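# Close the fridge door with carton and bottles inside

## Task

Get the refrigerator door fully closed, with the carton and all three bottles inside the fridge and every bottle standing upright. Any glass bottle falling a long way, the door being slammed (opening or closing), or the robot toppling or finishing tilted counts as failure. The result must hold without the robot pressing on anything at the end.

## Robot and tools

Robot: a Hello Robot Stretch 3 with a single arm. It has a two-wheel differential base (0.33 m long, 0.34 m wide), a lift sliding on a mast, and a telescoping arm that reaches out to the robot's RIGHT side. The base cannot strafe, so to carry the gripper forward or back you drive the base. Turning in place pivots around the point between the drive wheels, 0.05 m behind the front edge. With the arm in and the wrist folded, the turning sweep has radius 0.28 m; an unfolded level wrist reaches past that circle. Loose objects may occasionally get a small nudge from outside.

Frames: the base frame has its origin on the floor between the wheels, x forward, y left, z up. hand_pose is reported in it, located where the closed fingertips meet. The odometry frame is the base frame as it was at scene start. Heading is positive to the left, range -3.142 to 3.142.

execute_actions takes "actions", a list run in order (an empty list just reports state plus images). Each action is {"robot": ..., "steps": n, "until": ...}; steps is 1 to 450 at 30 per second (default 1); {"steps": n} alone waits. "robot" may hold:
- "base": exactly one of {"translate_m": d} (relative drive from the current spot, metres, forward positive, |d| at most 1) or {"rotate_rad": d} (relative turn in place, radians, left/counter-clockwise positive, |d| at most 3.2).
- "joints": absolute targets, each named separately: lift_m 0 to 1.1 (arm height on mast), arm_m 0 to 0.52 (extension), wrist_yaw_rad -1.345 to 4.42 (0 along the arm, positive toward the front, 3.0 folded over base), wrist_pitch_rad -1.57 to 0.451 (0 level, negative tips fingertips down), wrist_roll_rad -2.911 to 2.911, gripper_m -0.089 to 0.179 (larger is wider; actual tip gap is 0.007 less when almost shut, 0.025 less when wide, zero below 0.007), head_pan_rad -3.953 to 1.73 (0 forward, positive left, -1.57 looks along the arm), head_tilt_rad -1.53 to 0.419 (negative down). Unnamed joints keep their targets.
- "contact_limits": {"arm_m": effort%} (1 to 100), set with an arm_m command; the arm halts with contact_stop at that effort. Lower is gentler; too low stops immediately.
- a list of up to 8 such commands and {"pause_s": s} (s at most 15), executed sequentially; or {"stop": true} to brake everything and clear the queue.
Base and joint motions in one command begin together and continue across later actions. A new command overrides at once and discards the remainder of an earlier queue. "until" ends an action early: {"robot": {"status": "ended"}} waits for all motion and the queue to finish; fields can also be compared, e.g. {"lift_m": [">", 0.3]}, statuses with a word or ["!=","moving"]. One invalid item rejects the whole call.

zoom_image: {"camera": head_camera | nav_camera | wrist_camera, "region": [x0,y0,x1,y1]} in pixels, at most 504x504, returns a sharper crop. head_camera and nav_camera ride on the head (pan/tilt move both); wrist_camera is on the gripper.

finished_scene: {"scene": number of the current scene}; ends it irreversibly after a hold period. Wait for all motion to end first, since leftover motion is braked and may fall short.

Results: base_status and joint_status per part: moving, done (within tolerance of goal), off_target (resting short, may still push), contact_stop (arm or lift pushed firmly and went slack), time_out, stopped, not_commanded, torque_fault (wrist servo shut off for 10 s after hard effort; joint limp). The base bracket shows progress vs goal from wheel counts. joint_goals, measured_speeds, motor_effort (percent, positive toward higher values, bracket = peak; readings have bias and noise), refusals/queue/queue_left, base_odometry, base_tilt in degrees (forward/right positive), lidar_m (12 sectors of 30 degrees, first straight ahead, counter-clockwise; plane 0.17 m up; blind to glass), wrist_depth_mm and head_depth_mm (7x7 median depths). "on_its_own" flags targets the robot altered, slack or off joints, loaded motors, and lean. "refused:", "dropped:" and "replaced:" lines explain rejected goals, abandoned queues and how prior motions ended. Images from each camera arrive at the end of every call.

Speed: the base is fast (0.30 m/s, 1.9 rad/s) only when stowed: lift_m under 0.30, arm_m under 0.03, wrist_yaw_rad above 2.54; otherwise 0.10 m/s and 0.63 rad/s. The simulation runs on while you think.

Gripper: to grasp, command below the object's width (lower squeezes harder, but a stall guard may ease off and let heavy items slip; send a new value to re-squeeze). To let go, open at least 0.02 past the touching value. Reading and done don't confirm a grasp.

Cautions: fold or unfold the wrist only with lift_m 0.32 to 0.95, pitch -0.4, roll near 0; once folded the lift can go to 0.25. With yaw below -0.4 keep pitch at -0.5 or lower. Pushing against something rigid with the gripper above about 0.45 m can tip the robot before the contact stop; a raised contact limit lowers that height, and repeat pushes after a contact_stop are riskier. Don't drive while gripping or pushing something fixed; avoid snagging furniture, especially backing up. If tilt appears, reverse the last move in small steps, free the gripper, and lower lift to about 0.2 if still leaning. Move the door and glass bottles gently: no slamming, no dropping.

Each tool is called after ">>>" as name(argument=value, ...), one argument or row to a line, values as JSON.

## Session

>>> execute_actions(
  actions=[],
)

Scene clock: 0.00 s.
robot.base_odometry: x=+0.000 y=+0.000 heading=+0.000 (m, m, rad; robot's odometry frame)
robot.turned_by_wheels: +0.000 (rad since the last result)
robot.turned_by_imu: +0.000 (rad since the last result)
robot.base_tilt: forward=+1.1 right=+1.0 (deg)
robot.lidar_m: 1.27 2.18 2.99 2.32 1.79 2.65 2.05 1.41 1.42 1.27 1.09 1.08
robot.head_depth_mm: 1215 1201 1195 1180 1172 1157 1148 / 1332 1317 1304 1290 1274 1258 1248 / 1471 1456 1438 1419 1404 1386 1377 / 1638 1618 1605 1584 1557 1540 1531 / 1801 1813 1802 1775 1742 1732 1711 / 1883 2114 2048 2008 2004 1961 1943 / 1886 2470 2440 2372 2343 2295 2216
robot.base_status: not_commanded
robot.joint_positions: lift_m=+0.561 arm_m=+0.003 wrist_yaw_rad=+2.837 wrist_pitch_rad=-0.629 wrist_roll_rad=-0.015 gripper_m=+0.037 head_pan_rad=+0.018 head_tilt_rad=+0.006
robot.joint_goals: lift_m=+0.561 arm_m=+0.003 wrist_yaw_rad=+2.837 wrist_pitch_rad=-0.629 wrist_roll_rad=-0.015 gripper_m=+0.037 head_pan_rad=+0.018 head_tilt_rad=+0.006
robot.joint_status: lift_m=not_commanded arm_m=not_commanded wrist_yaw_rad=not_commanded wrist_pitch_rad=not_commanded wrist_roll_rad=not_commanded gripper_m=not_commanded head_pan_rad=not_commanded head_tilt_rad=not_commanded
robot.measured_speeds: translate_m=+0.000 rotate_rad=+0.000 lift_m=+0.000 arm_m=+0.000 wrist_yaw_rad=+0.000 wrist_pitch_rad=+0.000 wrist_roll_rad=+0.000 head_pan_rad=+0.000 head_tilt_rad=+0.000
robot: refusals=0 queue=idle queue_left=0
robot.motor_effort: left_wheel=+0 right_wheel=+0 lift_m=+38 arm_m=+0 wrist_yaw_rad=+1 wrist_pitch_rad=+5 wrist_roll_rad=+0 gripper_m=+0 head_pan_rad=+0 head_tilt_rad=+3 (%)
robot.hand_pose: x=+0.0367 y=+0.0363 z=+0.5296 quat_wxyz=(+0.318, +0.693, +0.117, +0.637) (m; robot's base frame)
robot.wrist_depth_mm: - - - - - - - / - - - - - - - / - - - - - - - / 947 993 967 951 963 966 949 / 829 - 847 825 833 816 839 / 732 714 - 727 754 726 719 / 656 645 - 678 653 647 647
pictures: head_camera (sideways: a quarter turn clockwise sets it upright), nav_camera (sideways: a quarter turn counterclockwise sets it upright), wrist_camera
Images, in order (width x height): head_camera 896x504, nav_camera 672x504, wrist_camera 644x364.

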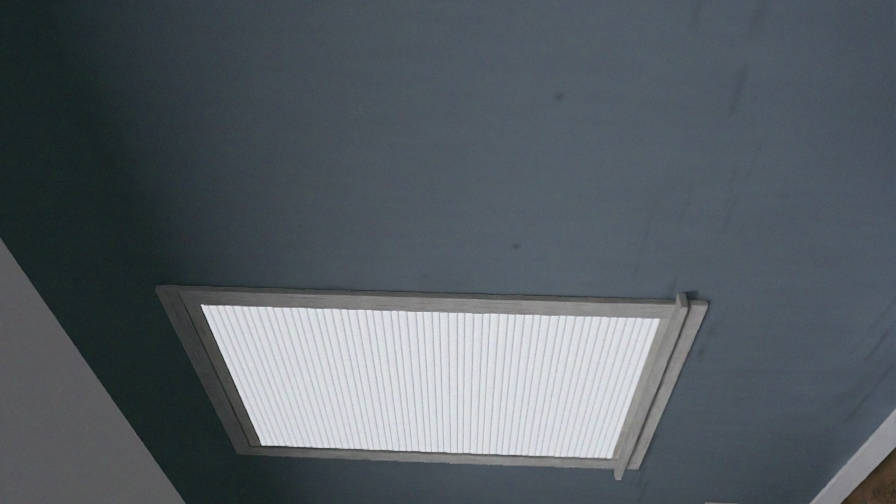

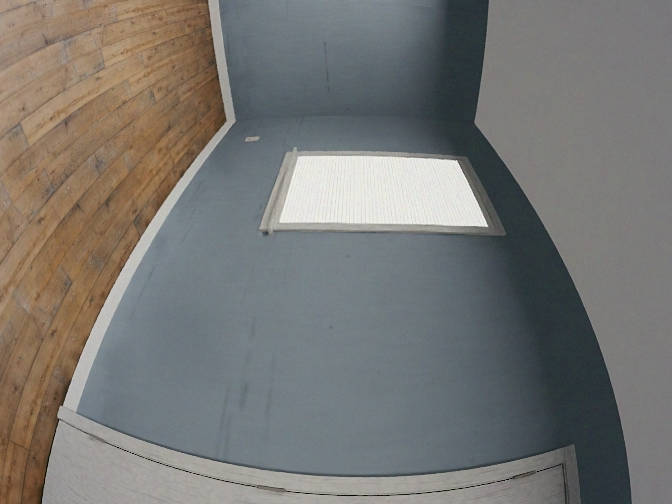

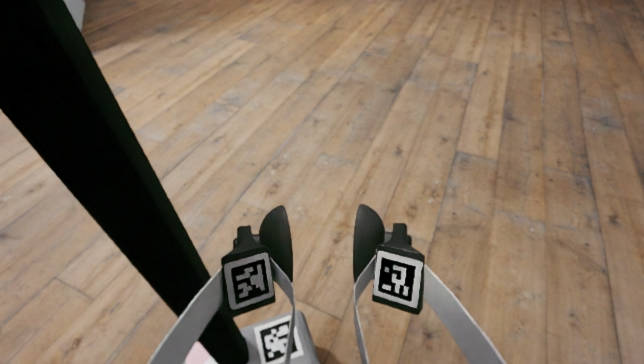

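>>> execute_actions(
  actions=[
    {"robot":{"base":{"rotate_rad":2.0},"joints":{"head_tilt_rad":-0.35,"lift_m":0.28,"wrist_pitch_rad":-0.4,"wrist_yaw_rad":3.0}},"steps":450,"until":{"robot":{"status":"ended"}}},
  ],
)

Scene clock: 4.27 s.
robot.base_odometry: x=+0.000 y=+0.000 heading=+2.000 (m, m, rad; robot's odometry frame)
robot.turned_by_wheels: +2.000 (rad since the last result)
robot.turned_by_imu: +2.033 (rad since the last result)
robot.base_tilt: forward=+1.2 right=+1.0 (deg)
robot.lidar_m: 1.79 2.65 2.18 1.41 1.76 1.37 1.09 1.08 1.21 1.88 2.98 3.29
robot.head_depth_mm: 2687 2856 3022 3229 2691 1987 1554 / 1586 1691 1801 2141 2326 1984 1560 / 2359 2504 2551 2607 2439 1974 1558 / 1974 2081 2205 2332 2415 1957 1549 / 2349 2457 2593 2742 2679 1970 1546 / 2301 2434 2570 2687 2701 1969 1557 / 2231 2331 2465 2615 2672 1954 1541
robot.base_status: done (rotate_rad +1.9999 of +2.0000)
robot.joint_positions: lift_m=+0.280 arm_m=+0.003 wrist_yaw_rad=+2.997 wrist_pitch_rad=-0.420 wrist_roll_rad=-0.015 gripper_m=+0.037 head_pan_rad=+0.018 head_tilt_rad=-0.346
robot.joint_goals: lift_m=+0.280 arm_m=+0.003 wrist_yaw_rad=+3.000 wrist_pitch_rad=-0.400 wrist_roll_rad=-0.015 gripper_m=+0.037 head_pan_rad=+0.018 head_tilt_rad=-0.350
robot.joint_status: lift_m=done arm_m=not_commanded wrist_yaw_rad=done wrist_pitch_rad=done wrist_roll_rad=not_commanded gripper_m=not_commanded head_pan_rad=not_commanded head_tilt_rad=done
robot.measured_speeds: translate_m=+0.000 rotate_rad=+0.000 lift_m=+0.000 arm_m=+0.000 wrist_yaw_rad=+0.000 wrist_pitch_rad=+0.000 wrist_roll_rad=+0.000 head_pan_rad=+0.000 head_tilt_rad=+0.000
robot: refusals=0 queue=done queue_left=0
robot.motor_effort: left_wheel=-4(12) right_wheel=+2(7) lift_m=+25(38) arm_m=+0(0) wrist_yaw_rad=+3(5) wrist_pitch_rad=+8(8) wrist_roll_rad=+0(0) gripper_m=+0(0) head_pan_rad=+0(1) head_tilt_rad=-3(35) (%)
robot.hand_pose: x=+0.0110 y=+0.0741 z=+0.2927 quat_wxyz=(+0.196, +0.695, +0.099, +0.685) (m; robot's base frame)
robot.wrist_depth_mm: - - - - - - - / - - - - - - - / - - - 986 977 961 930 / 773 750 756 743 743 738 740 / 614 602 - 600 614 600 590 / 515 511 - 523 516 497 495 / 451 - - - 431 431 434
pictures: head_camera (sideways: a quarter turn clockwise sets it upright), nav_camera (sideways: a quarter turn counterclockwise sets it upright), wrist_camera
camera_calibration (this result's frames):
head_camera: T_world_to_cam=[[-0.2935, -0.0249524, -0.955633, 1.25964], [-0.0851319, 0.99637, 0.000130224, 0.00308271], [0.952161, 0.0813931, -0.294559, 0.334442], [0, 0, 0, 1]] pos_world=[0.0515229, 0.00113808, 1.30226]
nav_camera: T_world_to_cam=[[0.387389, 0.0131916, 0.921822, -1.16257], [0.0289138, -0.99958, 0.00215354, 0.0504353], [0.921463, 0.0258191, -0.387607, 0.45612], [0, 0, 0, 1]] pos_world=[0.0286107, 0.0539736, 1.24837]
wrist_camera: T_world_to_cam=[[0.988377, -0.151987, -0.00316039, -0.000105601], [-0.0887535, -0.56004, -0.823698, 0.313321], [0.123422, 0.814405, -0.56702, 0.270725], [0, 0, 0, 1]] pos_world=[-0.00550054, -0.0450235, 0.411588]
Images, in order (width x height): head_camera 896x504, nav_camera 672x504, wrist_camera 644x364.

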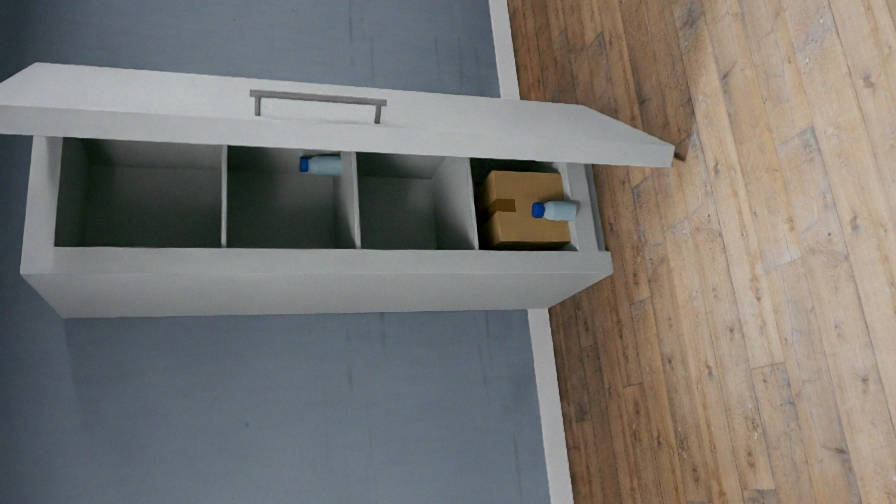

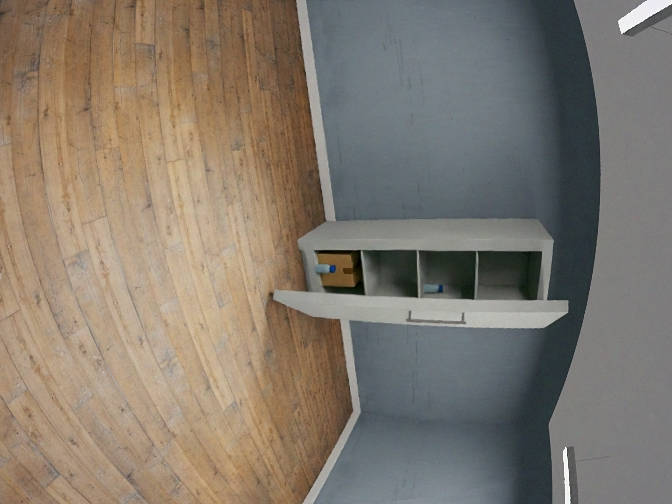

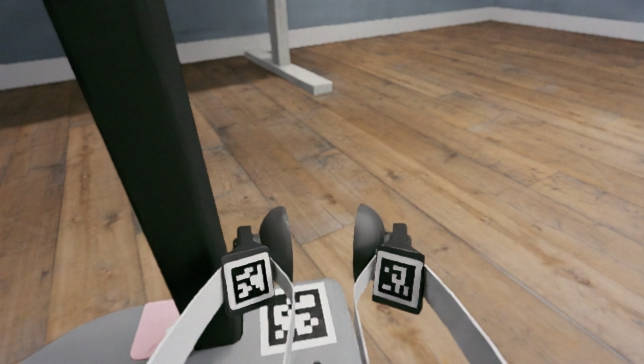

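>>> execute_actions(
  actions=[
    {"robot":[{"base":{"rotate_rad":0.3}},{"base":{"translate_m":1.0}},{"base":{"translate_m":0.3},"joints":{"head_tilt_rad":-0.75,"head_pan_rad":-0.75}}],"steps":450,"until":{"robot":{"status":"ended"}}},
  ],
)

Scene clock: 13.80 s.
robot.base_odometry: x=-0.866 y=+0.970 heading=+2.300 (m, m, rad; robot's odometry frame)
robot.turned_by_wheels: +0.300 (rad since the last result)
robot.turned_by_imu: +0.316 (rad since the last result)
robot.base_tilt: forward=+1.2 right=+1.0 (deg)
robot.lidar_m: 1.36 1.39 1.82 1.84 1.88 2.35 2.37 2.45 3.07 2.92 0.79 0.96
robot.head_depth_mm: 873 901 924 953 1105 1342 1187 / 1124 1235 1312 1353 1414 1348 1192 / 1204 1329 1474 1676 1615 1376 1188 / 1280 1429 1537 1458 1543 1376 1199 / 1336 1040 1104 1254 1482 1380 1198 / 815 929 1094 1349 1578 1380 1198 / 906 1068 1313 1664 1649 1390 1204
robot.base_status: done (translate_m +0.3000 of +0.3000)
robot.joint_positions: lift_m=+0.280 arm_m=+0.003 wrist_yaw_rad=+2.998 wrist_pitch_rad=-0.419 wrist_roll_rad=-0.015 gripper_m=+0.037 head_pan_rad=-0.743 head_tilt_rad=-0.741
robot.joint_goals: lift_m=+0.280 arm_m=+0.003 wrist_yaw_rad=+3.000 wrist_pitch_rad=-0.400 wrist_roll_rad=-0.015 gripper_m=+0.037 head_pan_rad=-0.750 head_tilt_rad=-0.750
robot.joint_status: lift_m=done arm_m=not_commanded wrist_yaw_rad=done wrist_pitch_rad=done wrist_roll_rad=not_commanded gripper_m=not_commanded head_pan_rad=done head_tilt_rad=done
robot.measured_speeds: translate_m=+0.000 rotate_rad=+0.000 lift_m=+0.000 arm_m=+0.000 wrist_yaw_rad=+0.000 wrist_pitch_rad=+0.000 wrist_roll_rad=+0.000 head_pan_rad=+0.000 head_tilt_rad=+0.000
robot: refusals=0 queue=done queue_left=0
robot.motor_effort: left_wheel=-4(15) right_wheel=+2(7) lift_m=+25(25) arm_m=+0(1) wrist_yaw_rad=+2(3) wrist_pitch_rad=+7(8) wrist_roll_rad=+0(0) gripper_m=+0(0) head_pan_rad=-2(26) head_tilt_rad=-6(39) (%)
robot.hand_pose: x=+0.0110 y=+0.0742 z=+0.2929 quat_wxyz=(+0.196, +0.695, +0.099, +0.685) (m; robot's base frame)
robot.wrist_depth_mm: - - - - - - - / - - - - - - - / - - - 976 972 966 958 / 748 741 758 752 738 736 731 / 614 612 - 617 611 608 595 / 510 512 - 528 522 504 500 / 453 - - - 432 430 435
pictures: head_camera (sideways: a quarter turn clockwise sets it upright), nav_camera (sideways: a quarter turn counterclockwise sets it upright), wrist_camera
camera_calibration (this result's frames):
head_camera: T_world_to_cam=[[-0.483945, 0.417903, -0.768866, 1.0172], [0.629301, 0.776724, 0.0260742, -0.0350448], [0.608093, -0.47123, -0.638879, 0.784565], [0, 0, 0, 1]] pos_world=[0.0372341, -0.0281598, 1.28424]
nav_camera: T_world_to_cam=[[0.528931, -0.477475, 0.701605, -0.876313], [-0.668388, -0.743809, -0.0023077, 0.0604968], [0.522962, -0.467724, -0.712562, 0.88132], [0, 0, 0, 1]] pos_world=[0.0430475, 0.0387949, 1.24296]
wrist_camera: T_world_to_cam=[[0.988442, -0.151567, -0.00316655, -0.0000397806], [-0.0884283, -0.559468, -0.824122, 0.313574], [0.123138, 0.814876, -0.566404, 0.270521], [0, 0, 0, 1]] pos_world=[-0.0055432, -0.0450127, 0.411647]
Images, in order (width x height): head_camera 896x504, nav_camera 672x504, wrist_camera 644x364.

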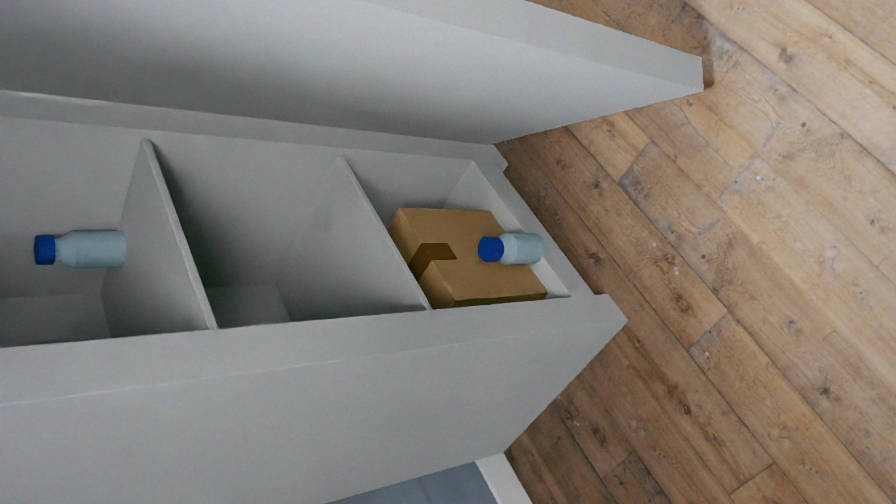

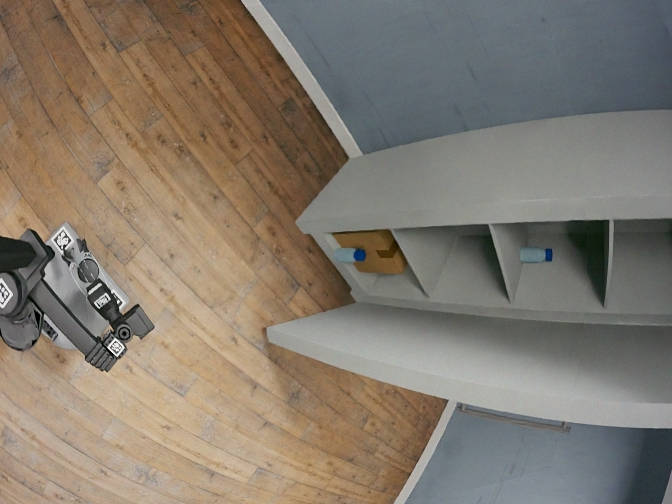

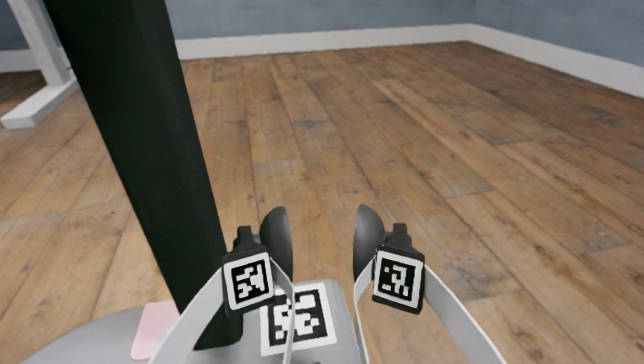

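>>> execute_actions(
  actions=[
    {"robot":[{"base":{"rotate_rad":-0.66}},{"base":{"translate_m":0.35}},{"base":{"rotate_rad":1.57},"joints":{"head_tilt_rad":-0.9,"head_pan_rad":-1.57}},{"joints":{"lift_m":0.35}},{"joints":{"wrist_yaw_rad":0,"gripper_m":0.15}},{"joints":{"lift_m":0.2,"wrist_pitch_rad":-0.1,"arm_m":0.15}}],"steps":450,"until":{"robot":{"status":"ended"}}},
    {"steps":200,"until":{"robot":{"status":"ended"}}},
  ],
)

Scene clock: 27.27 s.
robot.base_odometry: x=-0.890 y=+1.319 heading=-3.073 (m, m, rad; robot's odometry frame)
robot.turned_by_wheels: +0.910 (rad since the last result)
robot.turned_by_imu: +0.928 (rad since the last result)
robot.base_tilt: forward=+1.3 right=+1.1 (deg)
robot.lidar_m: 1.32 2.07 1.87 2.50 2.63 2.68 3.00 0.52 0.49 0.61 0.68 1.10
robot.head_depth_mm: 871 983 1122 1208 1205 1194 1129 / 915 1076 1186 1427 1444 1274 1136 / 918 1185 1223 1210 1390 1302 1100 / 963 787 1191 1076 1261 1280 1143 / 552 626 733 895 1222 1286 1142 / 546 664 850 1173 1439 1289 1147 / 650 828 1136 1473 1471 1289 1146
robot.base_status: done (rotate_rad +1.5699 of +1.5700)
robot.joint_positions: lift_m=+0.200 arm_m=+0.150 wrist_yaw_rad=+0.002 wrist_pitch_rad=-0.122 wrist_roll_rad=-0.015 gripper_m=+0.150 head_pan_rad=-1.563 head_tilt_rad=-0.889
robot.joint_goals: lift_m=+0.200 arm_m=+0.150 wrist_yaw_rad=+0.000 wrist_pitch_rad=-0.100 wrist_roll_rad=-0.015 gripper_m=+0.150 head_pan_rad=-1.570 head_tilt_rad=-0.900
robot.joint_status: lift_m=done arm_m=done wrist_yaw_rad=done wrist_pitch_rad=done wrist_roll_rad=not_commanded gripper_m=done head_pan_rad=done head_tilt_rad=done
robot.measured_speeds: translate_m=+0.000 rotate_rad=+0.000 lift_m=+0.000 arm_m=+0.000 wrist_yaw_rad=+0.000 wrist_pitch_rad=+0.000 wrist_roll_rad=+0.000 head_pan_rad=+0.000 head_tilt_rad=+0.000
robot: refusals=0 queue=done queue_left=0
robot.motor_effort: left_wheel=-4(16) right_wheel=+2(8) lift_m=+25(53) arm_m=+4(7) wrist_yaw_rad=-2(8) wrist_pitch_rad=+8(10) wrist_roll_rad=+0(0) gripper_m=+1(83) head_pan_rad=-2(28) head_tilt_rad=-7(24) (%)
robot.hand_pose: x=-0.0209 y=-0.5461 z=+0.2841 quat_wxyz=(+0.711, +0.044, -0.700, -0.042) (m; robot's base frame)
robot.wrist_depth_mm: 191 212 652 692 578 504 338 / 203 217 326 383 563 502 340 / 309 224 338 401 587 512 344 / 611 233 354 385 605 511 344 / 633 232 365 378 571 476 346 / 633 - 370 397 580 - 330 / 501 266 324 425 491 479 367
pictures: head_camera (sideways: a quarter turn clockwise sets it upright), nav_camera (sideways: a quarter turn counterclockwise sets it upright), wrist_camera
camera_calibration (this result's frames):
head_camera: T_world_to_cam=[[-0.0254234, 0.745442, -0.666086, 0.880455], [0.997256, 0.0652573, 0.0349684, -0.0488626], [0.0695338, -0.663369, -0.745055, 0.925946], [0, 0, 0, 1]] pos_world=[0.006728, -0.0388955, 1.27805]
nav_camera: T_world_to_cam=[[0.0124758, -0.80824, 0.588721, -0.726075], [-0.999825, -0.0182922, -0.00392524, 0.0646239], [0.0139416, -0.588569, -0.808327, 1.00895], [0, 0, 0, 1]] pos_world=[0.0596046, 0.00817721, 1.24327]
wrist_camera: T_world_to_cam=[[-0.999977, 0.00419745, -0.00535941, -0.018437], [0.00637275, 0.300369, -0.953802, 0.464854], [-0.00239374, -0.953814, -0.300389, -0.269178], [0, 0, 0, 1]] pos_world=[-0.0220433, -0.396296, 0.362422]
Images, in order (width x height): head_camera 896x504, nav_camera 672x504, wrist_camera 644x364.

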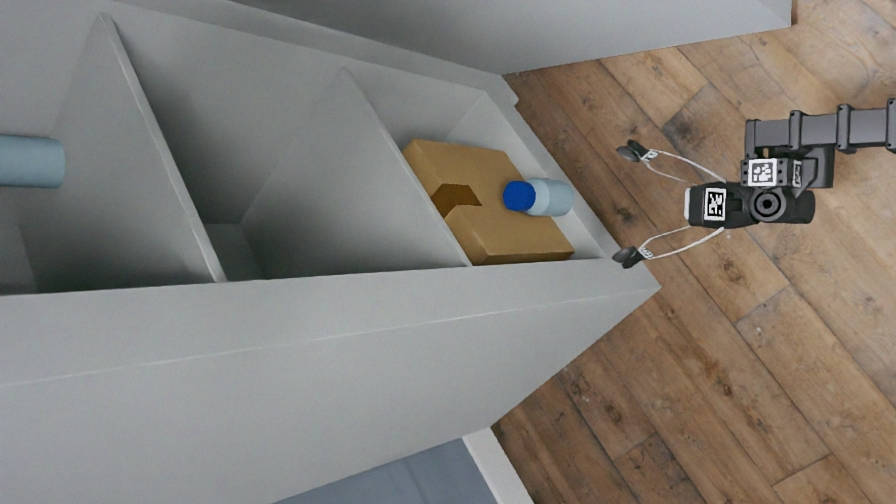

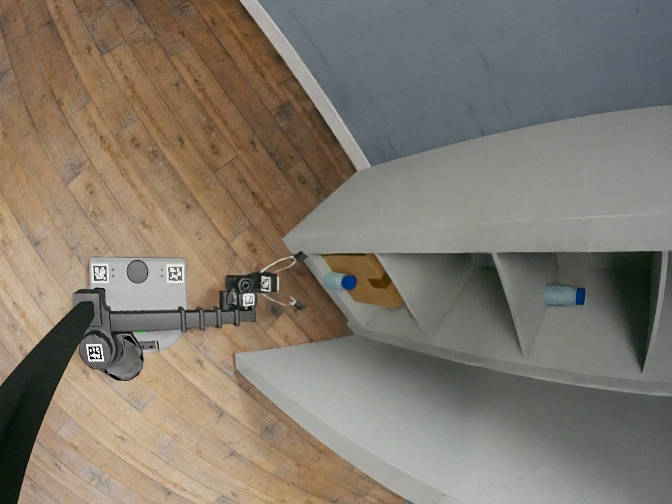

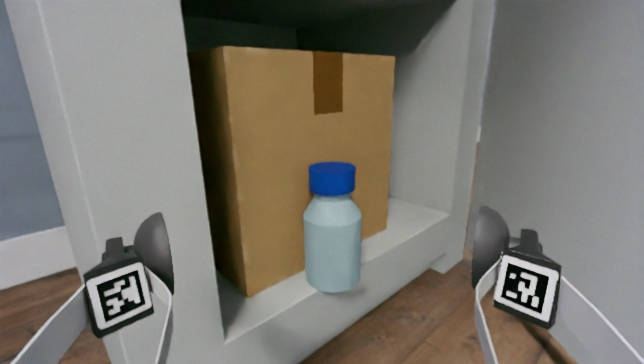

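>>> execute_actions(
  actions=[
    {"robot":[{"base":{"translate_m":-0.14},"joints":{"wrist_yaw_rad":0.45,"gripper_m":0.12,"lift_m":0.11}},{"joints":{"arm_m":0.26}}],"steps":450,"until":{"robot":{"status":"ended"}}},
  ],
)

Scene clock: 31.83 s.
robot.base_odometry: x=-0.750 y=+1.328 heading=-3.073 (m, m, rad; robot's odometry frame)
robot.turned_by_wheels: +0.000 (rad since the last result)
robot.turned_by_imu: +0.000 (rad since the last result)
robot.base_tilt: forward=+1.2 right=+1.1 (deg)
robot.lidar_m: 1.43 2.17 1.91 2.62 2.57 2.58 2.88 2.57 0.41 0.69 0.66 1.19
robot.head_depth_mm: 696 697 695 691 691 853 1131 / 853 964 1091 1115 1111 1096 1126 / 893 1057 1188 1442 1450 1316 1139 / 926 1198 1224 1226 1395 1260 1139 / 971 1264 1228 1107 1292 1280 1147 / 979 794 1169 932 1202 1281 1147 / 589 638 745 1112 1445 1291 1150
robot.base_status: done (translate_m -0.1400 of -0.1400)
robot.joint_positions: lift_m=+0.110 arm_m=+0.260 wrist_yaw_rad=+0.448 wrist_pitch_rad=-0.121 wrist_roll_rad=-0.015 gripper_m=+0.120 head_pan_rad=-1.563 head_tilt_rad=-0.889
robot.joint_goals: lift_m=+0.110 arm_m=+0.260 wrist_yaw_rad=+0.450 wrist_pitch_rad=-0.100 wrist_roll_rad=-0.015 gripper_m=+0.120 head_pan_rad=-1.570 head_tilt_rad=-0.900
robot.joint_status: lift_m=done arm_m=done wrist_yaw_rad=done wrist_pitch_rad=done wrist_roll_rad=not_commanded gripper_m=done head_pan_rad=done head_tilt_rad=done
robot.measured_speeds: translate_m=+0.000 rotate_rad=+0.000 lift_m=+0.000 arm_m=+0.000 wrist_yaw_rad=+0.000 wrist_pitch_rad=+0.000 wrist_roll_rad=+0.000 head_pan_rad=+0.000 head_tilt_rad=+0.000
robot: refusals=0 queue=done queue_left=0
robot.motor_effort: left_wheel=-4(12) right_wheel=+2(2) lift_m=+25(23) arm_m=+5(6) wrist_yaw_rad=+2(6) wrist_pitch_rad=+8(9) wrist_roll_rad=+0(0) gripper_m=-1(82) head_pan_rad=-2(2) head_tilt_rad=-7(7) (%)
robot.hand_pose: x=+0.0874 y=-0.6314 z=+0.1942 quat_wxyz=(+0.703, +0.198, -0.673, +0.116) (m; robot's base frame)
robot.wrist_depth_mm: 186 198 258 271 297 415 362 / 193 205 313 279 309 427 366 / 200 214 424 287 325 455 370 / 209 221 360 298 341 443 387 / 222 227 314 291 284 358 387 / 442 233 270 288 320 - 410 / 374 257 279 342 362 364 359
pictures: head_camera (sideways: a quarter turn clockwise sets it upright), nav_camera (sideways: a quarter turn counterclockwise sets it upright), wrist_camera
camera_calibration (this result's frames):
head_camera: T_world_to_cam=[[-0.0254232, 0.745442, -0.666086, 0.880455], [0.997256, 0.065257, 0.0349684, -0.0488626], [0.0695336, -0.663369, -0.745055, 0.925946], [0, 0, 0, 1]] pos_world=[0.00672799, -0.0388955, 1.27805]
nav_camera: T_world_to_cam=[[0.0124756, -0.80824, 0.588721, -0.726075], [-0.999825, -0.018292, -0.00392524, 0.0646239], [0.0139414, -0.588569, -0.808327, 1.00895], [0, 0, 0, 1]] pos_world=[0.0596046, 0.0081772, 1.24327]
wrist_camera: T_world_to_cam=[[-0.904338, -0.426784, -0.00536359, -0.190821], [-0.123313, 0.273284, -0.953997, 0.398363], [0.408616, -0.862074, -0.299769, -0.35537], [0, 0, 0, 1]] pos_world=[0.0217662, -0.496661, 0.272485]
Images, in order (width x height): head_camera 896x504, nav_camera 672x504, wrist_camera 644x364.

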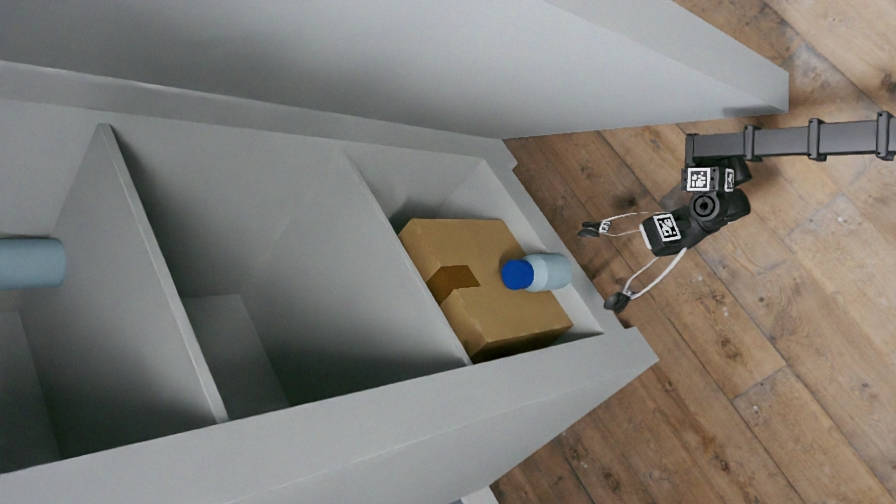

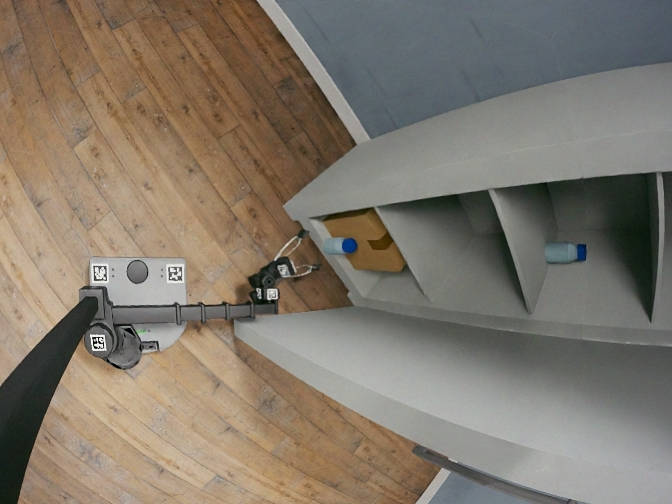

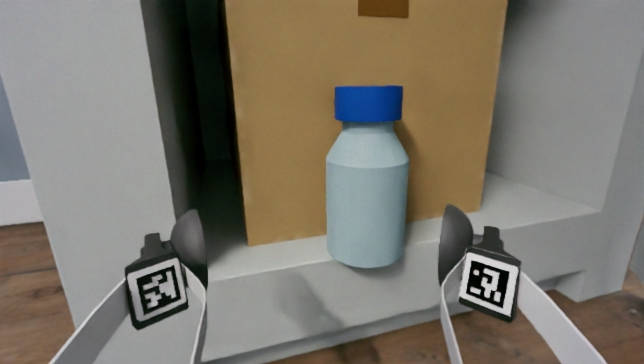

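>>> execute_actions(
  actions=[
    {"robot":{"joints":{"arm_m":0.35}},"steps":450,"until":{"robot":{"status":"ended"}}},
  ],
)

>>> execute_actions(
  actions=[
    {"robot":[{"joints":{"gripper_m":0.02}},{"joints":{"lift_m":0.125}},{"joints":{"arm_m":0.24}}],"steps":450,"until":{"robot":{"status":"ended"}}},
  ],
)

Scene clock: 33.70 s.
robot.base_odometry: x=-0.750 y=+1.328 heading=-3.073 (m, m, rad; robot's odometry frame)
robot.turned_by_wheels: +0.000 (rad since the last result)
robot.turned_by_imu: +0.000 (rad since the last result)
robot.base_tilt: forward=+1.2 right=+1.0 (deg)
robot.lidar_m: 1.43 2.18 1.91 2.63 2.57 2.58 2.89 2.58 0.41 0.69 0.65 1.18
robot.head_depth_mm: 698 696 694 693 690 852 1129 / 851 959 1094 1121 1106 1091 1121 / 891 1056 1186 1446 1453 1254 1138 / 924 1198 1228 1225 1382 1279 1139 / 970 1268 1226 1114 1288 1285 1140 / 975 793 1167 936 1204 1290 1152 / 589 640 743 1113 1451 1289 1144
robot.base_status: done (translate_m -0.1400 of -0.1400)
robot.joint_positions: lift_m=+0.110 arm_m=+0.350 wrist_yaw_rad=+0.448 wrist_pitch_rad=-0.121 wrist_roll_rad=-0.015 gripper_m=+0.120 head_pan_rad=-1.563 head_tilt_rad=-0.889
robot.joint_goals: lift_m=+0.110 arm_m=+0.350 wrist_yaw_rad=+0.450 wrist_pitch_rad=-0.100 wrist_roll_rad=-0.015 gripper_m=+0.120 head_pan_rad=-1.570 head_tilt_rad=-0.900
robot.joint_status: lift_m=done arm_m=done wrist_yaw_rad=done wrist_pitch_rad=done wrist_roll_rad=not_commanded gripper_m=done head_pan_rad=done head_tilt_rad=done
robot.measured_speeds: translate_m=+0.000 rotate_rad=+0.000 lift_m=+0.000 arm_m=+0.000 wrist_yaw_rad=+0.000 wrist_pitch_rad=+0.000 wrist_roll_rad=+0.000 head_pan_rad=+0.000 head_tilt_rad=+0.000
robot: refusals=0 queue=done queue_left=0
robot.motor_effort: left_wheel=-4(4) right_wheel=+2(2) lift_m=+24(25) arm_m=+5(3) wrist_yaw_rad=+2(2) wrist_pitch_rad=+8(8) wrist_roll_rad=+0(0) gripper_m=+0(1) head_pan_rad=-2(2) head_tilt_rad=-7(7) (%)
robot.hand_pose: x=+0.0874 y=-0.7214 z=+0.1942 quat_wxyz=(+0.703, +0.198, -0.673, +0.116) (m; robot's base frame)
robot.wrist_depth_mm: 230 181 189 205 224 248 311 / 221 190 199 208 235 363 312 / 214 267 206 165 247 371 317 / 207 262 215 171 260 394 323 / 200 280 227 171 273 323 303 / 194 251 235 182 244 - 299 / 180 191 206 200 244 279 337
pictures: head_camera (sideways: a quarter turn clockwise sets it upright), nav_camera (sideways: a quarter turn counterclockwise sets it upright), wrist_camera
camera_calibration (this result's frames):
head_camera: T_world_to_cam=[[-0.0254234, 0.745442, -0.666085, 0.880455], [0.997256, 0.0652574, 0.0349684, -0.0488626], [0.0695339, -0.663368, -0.745055, 0.925946], [0, 0, 0, 1]] pos_world=[0.00672801, -0.0388955, 1.27805]
nav_camera: T_world_to_cam=[[0.0124759, -0.80824, 0.588721, -0.726075], [-0.999825, -0.0182923, -0.00392525, 0.0646239], [0.0139416, -0.588569, -0.808327, 1.00895], [0, 0, 0, 1]] pos_world=[0.0596046, 0.00817722, 1.24327]
wrist_camera: T_world_to_cam=[[-0.904329, -0.426802, -0.00536349, -0.229241], [-0.123318, 0.273282, -0.953997, 0.422957], [0.408634, -0.862066, -0.299769, -0.432952], [0, 0, 0, 1]] pos_world=[0.0217681, -0.586659, 0.272485]
Images, in order (width x height): head_camera 896x504, nav_camera 672x504, wrist_camera 644x364.

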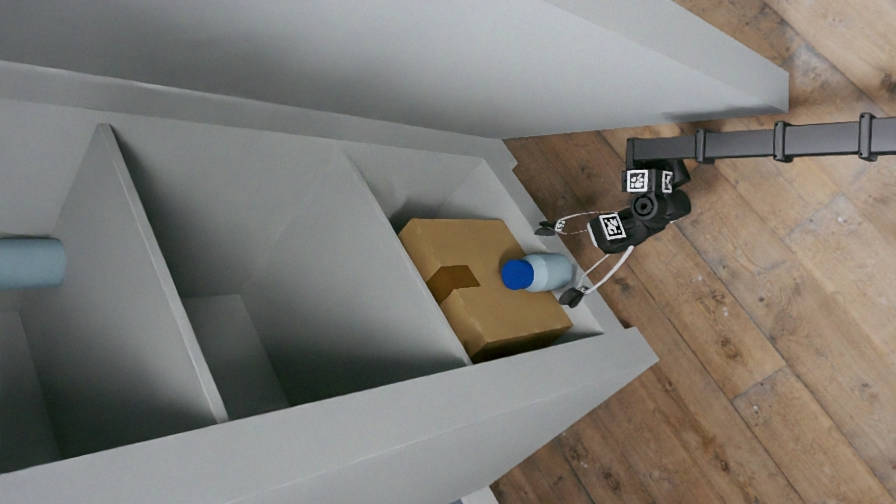

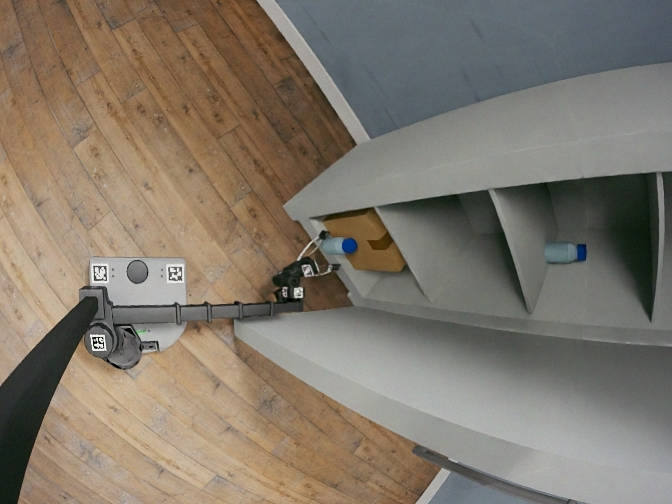

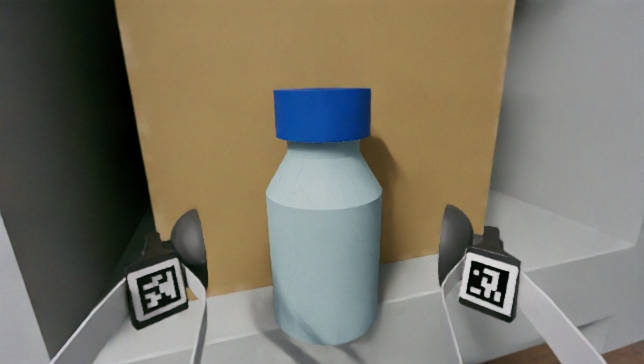

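Scene clock: 37.83 s.
robot.base_odometry: x=-0.750 y=+1.328 heading=-3.073 (m, m, rad; robot's odometry frame)
robot.turned_by_wheels: +0.000 (rad since the last result)
robot.turned_by_imu: +0.001 (rad since the last result)
robot.base_tilt: forward=+1.2 right=+1.0 (deg)
robot.lidar_m: 1.42 2.17 1.91 2.62 2.57 2.58 2.88 2.57 0.41 0.69 0.65 1.19
robot.head_depth_mm: 696 696 694 691 692 854 1130 / 855 959 1093 1119 1108 1092 1120 / 890 1057 1185 1452 1452 1319 1138 / 921 1193 1222 1232 1387 1258 1139 / 971 1267 1231 1108 1290 1286 1146 / 979 792 1168 932 1201 1290 1144 / 588 638 744 1112 1447 1291 1146
robot.base_status: done (translate_m -0.1400 of -0.1400)
robot.joint_positions: lift_m=+0.125 arm_m=+0.240 wrist_yaw_rad=+0.448 wrist_pitch_rad=-0.123 wrist_roll_rad=-0.015 gripper_m=+0.020 head_pan_rad=-1.563 head_tilt_rad=-0.889
robot.joint_goals: lift_m=+0.125 arm_m=+0.240 wrist_yaw_rad=+0.450 wrist_pitch_rad=-0.100 wrist_roll_rad=-0.015 gripper_m=+0.020 head_pan_rad=-1.570 head_tilt_rad=-0.900
robot.joint_status: lift_m=done arm_m=done wrist_yaw_rad=done wrist_pitch_rad=done wrist_roll_rad=not_commanded gripper_m=done head_pan_rad=done head_tilt_rad=done
robot.measured_speeds: translate_m=+0.000 rotate_rad=+0.000 lift_m=+0.000 arm_m=+0.000 wrist_yaw_rad=+0.000 wrist_pitch_rad=+0.000 wrist_roll_rad=+0.000 head_pan_rad=+0.000 head_tilt_rad=+0.000
robot: refusals=0 queue=done queue_left=0
robot.motor_effort: left_wheel=-5(9) right_wheel=+3(7) lift_m=+51(55) arm_m=-4(4) wrist_yaw_rad=+3(3) wrist_pitch_rad=+9(22) wrist_roll_rad=+0(0) gripper_m=+0(82) head_pan_rad=-2(2) head_tilt_rad=-7(7) (%)
robot.hand_pose: x=+0.0874 y=-0.6119 z=+0.2081 quat_wxyz=(+0.703, +0.198, -0.673, +0.116) (m; robot's base frame)
robot.wrist_depth_mm: 198 210 409 285 312 436 372 / 209 217 356 298 323 440 379 / 664 225 413 302 341 468 385 / 690 235 369 312 357 458 404 / 651 245 334 324 343 379 409 / 494 258 276 311 354 398 432 / 397 272 298 356 369 381 377
pictures: head_camera (sideways: a quarter turn clockwise sets it upright), nav_camera (sideways: a quarter turn counterclockwise sets it upright), wrist_camera
camera_calibration (this result's frames):
head_camera: T_world_to_cam=[[-0.0254234, 0.745442, -0.666086, 0.880455], [0.997256, 0.0652573, 0.0349684, -0.0488626], [0.0695338, -0.663368, -0.745055, 0.925946], [0, 0, 0, 1]] pos_world=[0.006728, -0.0388955, 1.27805]
nav_camera: T_world_to_cam=[[0.0124758, -0.80824, 0.588721, -0.726075], [-0.999825, -0.0182922, -0.00392525, 0.0646239], [0.0139415, -0.588569, -0.808327, 1.00895], [0, 0, 0, 1]] pos_world=[0.0596046, 0.00817721, 1.24327]
wrist_camera: T_world_to_cam=[[-0.904251, -0.426967, -0.00535494, -0.182511], [-0.123888, 0.274336, -0.95362, 0.406855], [0.408633, -0.861649, -0.300965, -0.333868], [0, 0, 0, 1]] pos_world=[0.0217981, -0.477218, 0.286525]
Images, in order (width x height): head_camera 896x504, nav_camera 672x504, wrist_camera 644x364.

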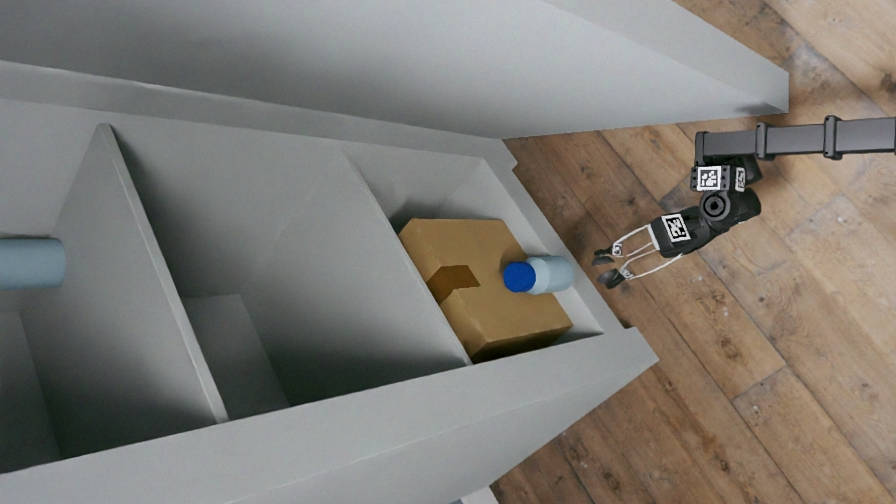

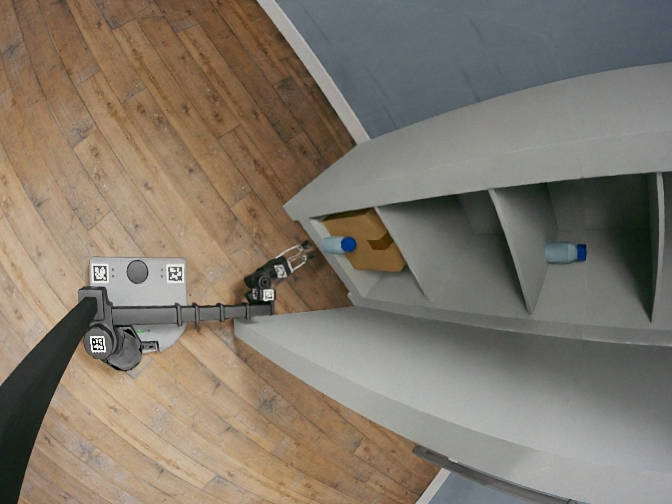

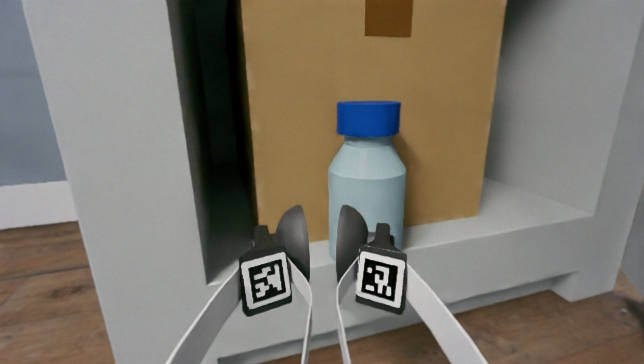

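Go deeper, squeeze harder.

>>> execute_actions(
  actions=[
    {"robot":[{"joints":{"gripper_m":0.13,"lift_m":0.1}},{"joints":{"arm_m":0.34}},{"joints":{"arm_m":0.385},"base":{"translate_m":0.018}},{"joints":{"gripper_m":-0.02}},{"joints":{"lift_m":0.12}},{"joints":{"arm_m":0.3}}],"steps":450,"until":{"robot":{"status":"ended"}}},
  ],
)

Scene clock: 50.03 s.
robot.base_odometry: x=-0.768 y=+1.327 heading=-3.073 (m, m, rad; robot's odometry frame)
robot.turned_by_wheels: +0.000 (rad since the last result)
robot.turned_by_imu: +0.003 (rad since the last result)
robot.base_tilt: forward=+1.2 right=+1.0 (deg)
robot.lidar_m: 1.41 2.16 1.91 2.61 2.58 2.59 2.90 2.59 0.42 0.63 0.65 1.18
robot.head_depth_mm: 763 764 762 758 752 881 1131 / 856 987 1102 1227 1215 1200 1131 / 908 1074 1189 1443 1436 1259 1138 / 922 1213 1225 1207 1368 1261 1139 / 972 823 1232 1102 1264 1285 1139 / 981 763 796 909 1261 1280 1150 / 561 624 757 1199 1472 1290 1150
robot.base_status: done (translate_m +0.0180 of +0.0180)
robot.joint_positions: lift_m=+0.119 arm_m=+0.300 wrist_yaw_rad=+0.451 wrist_pitch_rad=-0.163 wrist_roll_rad=-0.015 gripper_m=-0.008 head_pan_rad=-1.563 head_tilt_rad=-0.889
robot.joint_goals: lift_m=+0.120 arm_m=+0.300 wrist_yaw_rad=+0.450 wrist_pitch_rad=-0.100 wrist_roll_rad=-0.015 gripper_m=-0.010 head_pan_rad=-1.570 head_tilt_rad=-0.900
robot.joint_status: lift_m=done arm_m=done wrist_yaw_rad=done wrist_pitch_rad=done wrist_roll_rad=not_commanded gripper_m=done head_pan_rad=done head_tilt_rad=done
robot.measured_speeds: translate_m=+0.000 rotate_rad=+0.000 lift_m=+0.000 arm_m=+0.000 wrist_yaw_rad=+0.000 wrist_pitch_rad=+0.000 wrist_roll_rad=+0.000 head_pan_rad=+0.000 head_tilt_rad=+0.000
robot: refusals=0 queue=done queue_left=0
robot.on_its_own: gripper_m is held at -0.010, not at your -0.020, by its stall guard, which is still easing
robot.motor_effort: left_wheel=-3(4) right_wheel=+1(6) lift_m=+54(55) arm_m=-3(4) wrist_yaw_rad=-1(2) wrist_pitch_rad=+24(25) wrist_roll_rad=+0(0) gripper_m=-27(100) head_pan_rad=-2(2) head_tilt_rad=-7(7) (%)
robot.hand_pose: x=+0.0871 y=-0.6693 z=+0.1928 quat_wxyz=(+0.705, +0.213, -0.668, +0.103) (m; robot's base frame)
robot.wrist_depth_mm: 151 240 216 229 247 271 352 / 159 221 223 115 260 286 358 / 164 205 244 121 275 305 364 / 172 193 252 126 293 371 371 / 181 195 281 123 139 308 334 / 190 200 142 129 143 316 371 / 199 211 232 137 295 353 346
pictures: head_camera (sideways: a quarter turn clockwise sets it upright), nav_camera (sideways: a quarter turn counterclockwise sets it upright), wrist_camera
camera_calibration (this result's frames):
head_camera: T_world_to_cam=[[-0.0254231, 0.745442, -0.666085, 0.880455], [0.997256, 0.0652569, 0.0349684, -0.0488626], [0.0695336, -0.663368, -0.745055, 0.925946], [0, 0, 0, 1]] pos_world=[0.00672799, -0.0388955, 1.27805]
nav_camera: T_world_to_cam=[[0.0124755, -0.80824, 0.588721, -0.726075], [-0.999825, -0.0182919, -0.00392525, 0.0646239], [0.0139413, -0.588569, -0.808327, 1.00895], [0, 0, 0, 1]] pos_world=[0.0596046, 0.0081772, 1.24327]
wrist_camera: T_world_to_cam=[[-0.902914, -0.429791, -0.00508277, -0.209452], [-0.141589, 0.308578, -0.940602, 0.429938], [0.40583, -0.848563, -0.339473, -0.371391], [0, 0, 0, 1]] pos_world=[0.0224795, -0.537838, 0.277259]
Images, in order (width x height): head_camera 896x504, nav_camera 672x504, wrist_camera 644x364.

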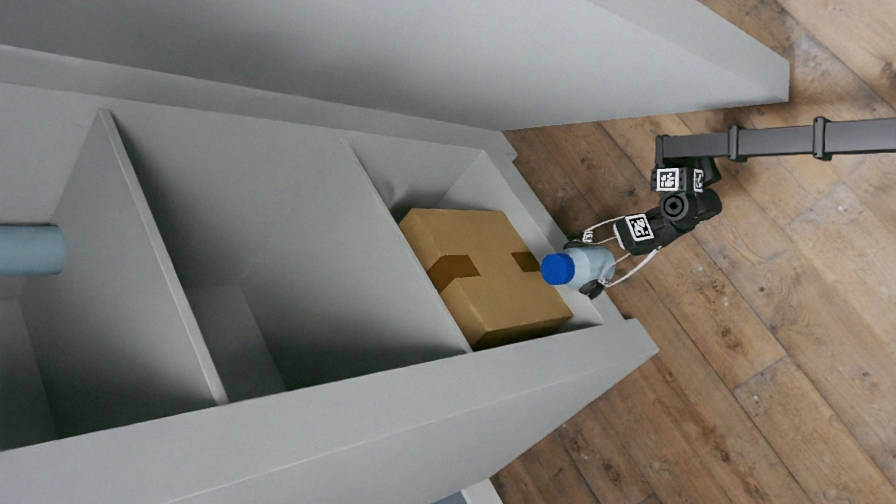

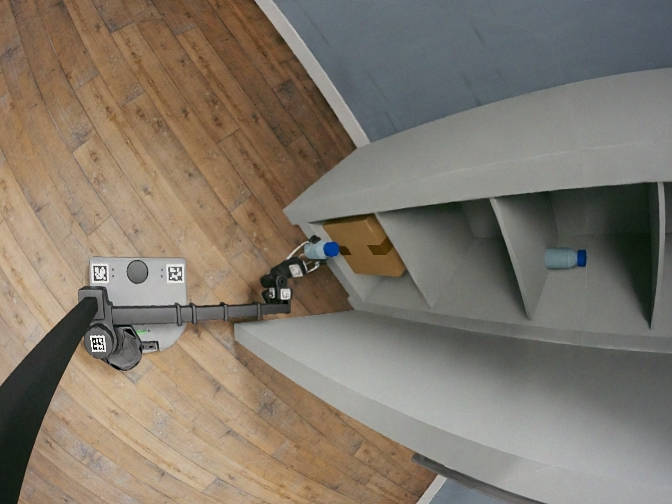

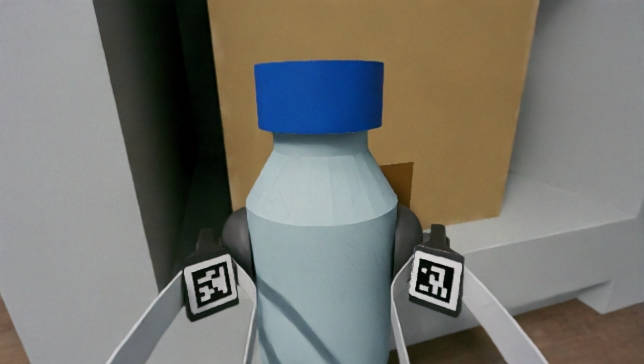

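>>> execute_actions(
  actions=[
    {"robot":[{"joints":{"gripper_m":0.0,"lift_m":0.54}},{"joints":{"arm_m":0.5}}],"steps":450,"until":{"robot":{"status":"ended"}}},
  ],
)

Scene clock: 57.23 s.
robot.base_odometry: x=-0.768 y=+1.327 heading=-3.073 (m, m, rad; robot's odometry frame)
robot.turned_by_wheels: +0.000 (rad since the last result)
robot.turned_by_imu: +0.002 (rad since the last result)
robot.base_tilt: forward=+1.2 right=+1.1 (deg)
robot.lidar_m: 1.41 2.15 1.90 2.61 2.58 2.59 2.90 2.59 0.42 0.74 0.65 1.18
robot.head_depth_mm: 766 764 763 759 754 830 1154 / 859 982 1098 988 1415 1268 1133 / 908 1079 1203 1447 1429 1274 1141 / 925 1214 1130 1217 1376 1277 1141 / 971 822 1231 1107 1266 1286 1147 / 975 763 798 905 1267 1292 1144 / 560 625 758 1199 1476 1289 1143
robot.base_status: done (translate_m +0.0180 of +0.0180)
robot.joint_positions: lift_m=+0.539 arm_m=+0.500 wrist_yaw_rad=+0.451 wrist_pitch_rad=-0.165 wrist_roll_rad=-0.015 gripper_m=+0.016 head_pan_rad=-1.563 head_tilt_rad=-0.889
robot.joint_goals: lift_m=+0.540 arm_m=+0.500 wrist_yaw_rad=+0.450 wrist_pitch_rad=-0.100 wrist_roll_rad=-0.015 gripper_m=+0.015 head_pan_rad=-1.570 head_tilt_rad=-0.900
robot.joint_status: lift_m=done arm_m=done wrist_yaw_rad=done wrist_pitch_rad=done wrist_roll_rad=not_commanded gripper_m=done head_pan_rad=done head_tilt_rad=done
robot.measured_speeds: translate_m=+0.000 rotate_rad=+0.000 lift_m=+0.000 arm_m=+0.000 wrist_yaw_rad=+0.000 wrist_pitch_rad=+0.000 wrist_roll_rad=+0.000 head_pan_rad=+0.000 head_tilt_rad=+0.000
robot: refusals=0 queue=done queue_left=0
robot.on_its_own: gripper_m is held at +0.015, not at your +0.000, by its stall guard, which is not easing now
robot.motor_effort: left_wheel=-4(3) right_wheel=+2(1) lift_m=+55(57) arm_m=+5(6) wrist_yaw_rad=+0(1) wrist_pitch_rad=+25(25) wrist_roll_rad=+0(0) gripper_m=-20(28) head_pan_rad=-2(3) head_tilt_rad=-7(7) (%)
robot.hand_pose: x=+0.0870 y=-0.8687 z=+0.6124 quat_wxyz=(+0.705, +0.214, -0.668, +0.102) (m; robot's base frame)
robot.wrist_depth_mm: 373 399 422 457 452 308 233 / 389 412 441 116 440 313 238 / 380 434 463 121 478 322 240 / 365 457 482 126 442 332 245 / 349 406 358 124 139 337 249 / 301 309 143 130 144 298 252 / 249 249 238 138 235 243 238
pictures: head_camera (sideways: a quarter turn clockwise sets it upright), nav_camera (sideways: a quarter turn counterclockwise sets it upright), wrist_camera
camera_calibration (this result's frames):
head_camera: T_world_to_cam=[[-0.0254231, 0.745442, -0.666086, 0.880455], [0.997256, 0.0652569, 0.0349684, -0.0488626], [0.0695336, -0.663369, -0.745055, 0.925946], [0, 0, 0, 1]] pos_world=[0.00672799, -0.0388955, 1.27805]
nav_camera: T_world_to_cam=[[0.0124755, -0.80824, 0.588721, -0.726075], [-0.999825, -0.0182919, -0.00392524, 0.0646239], [0.0139413, -0.588569, -0.808327, 1.00895], [0, 0, 0, 1]] pos_world=[0.0596046, 0.00817719, 1.24327]
wrist_camera: T_world_to_cam=[[-0.90292, -0.429779, -0.00507269, -0.293051], [-0.1422, 0.309843, -0.940094, 0.886998], [0.405605, -0.848108, -0.340878, -0.396844], [0, 0, 0, 1]] pos_world=[0.0224914, -0.737344, 0.697099]
Images, in order (width x height): head_camera 896x504, nav_camera 672x504, wrist_camera 644x364.

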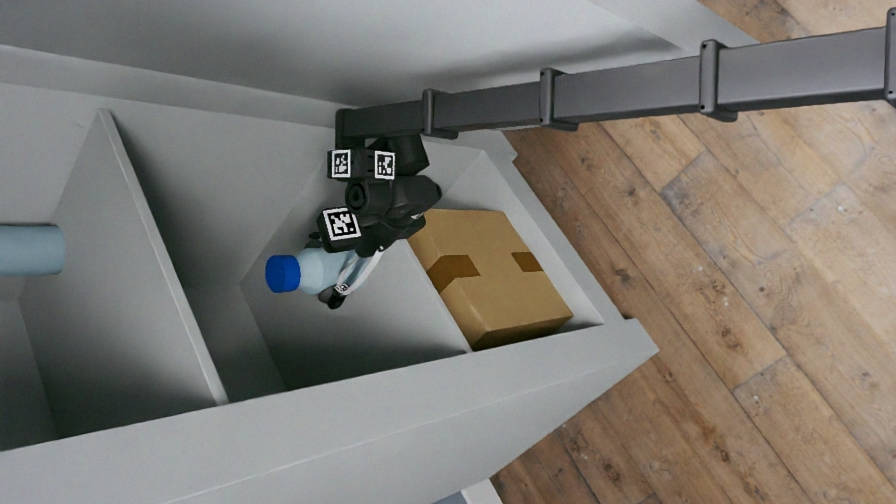

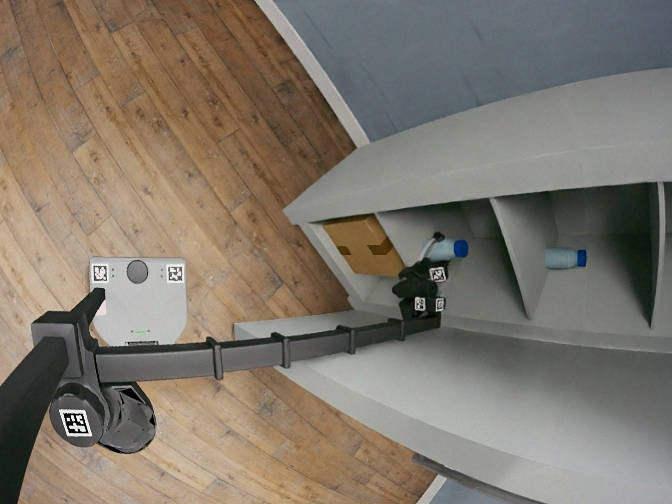

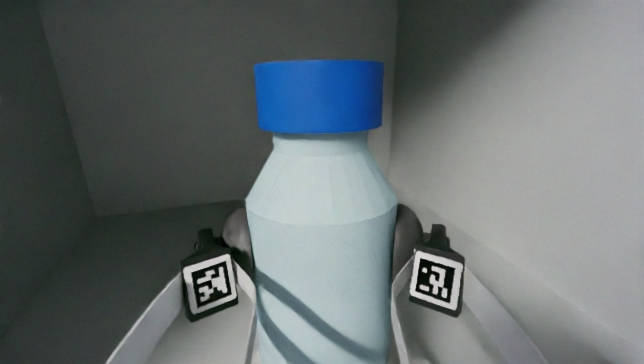

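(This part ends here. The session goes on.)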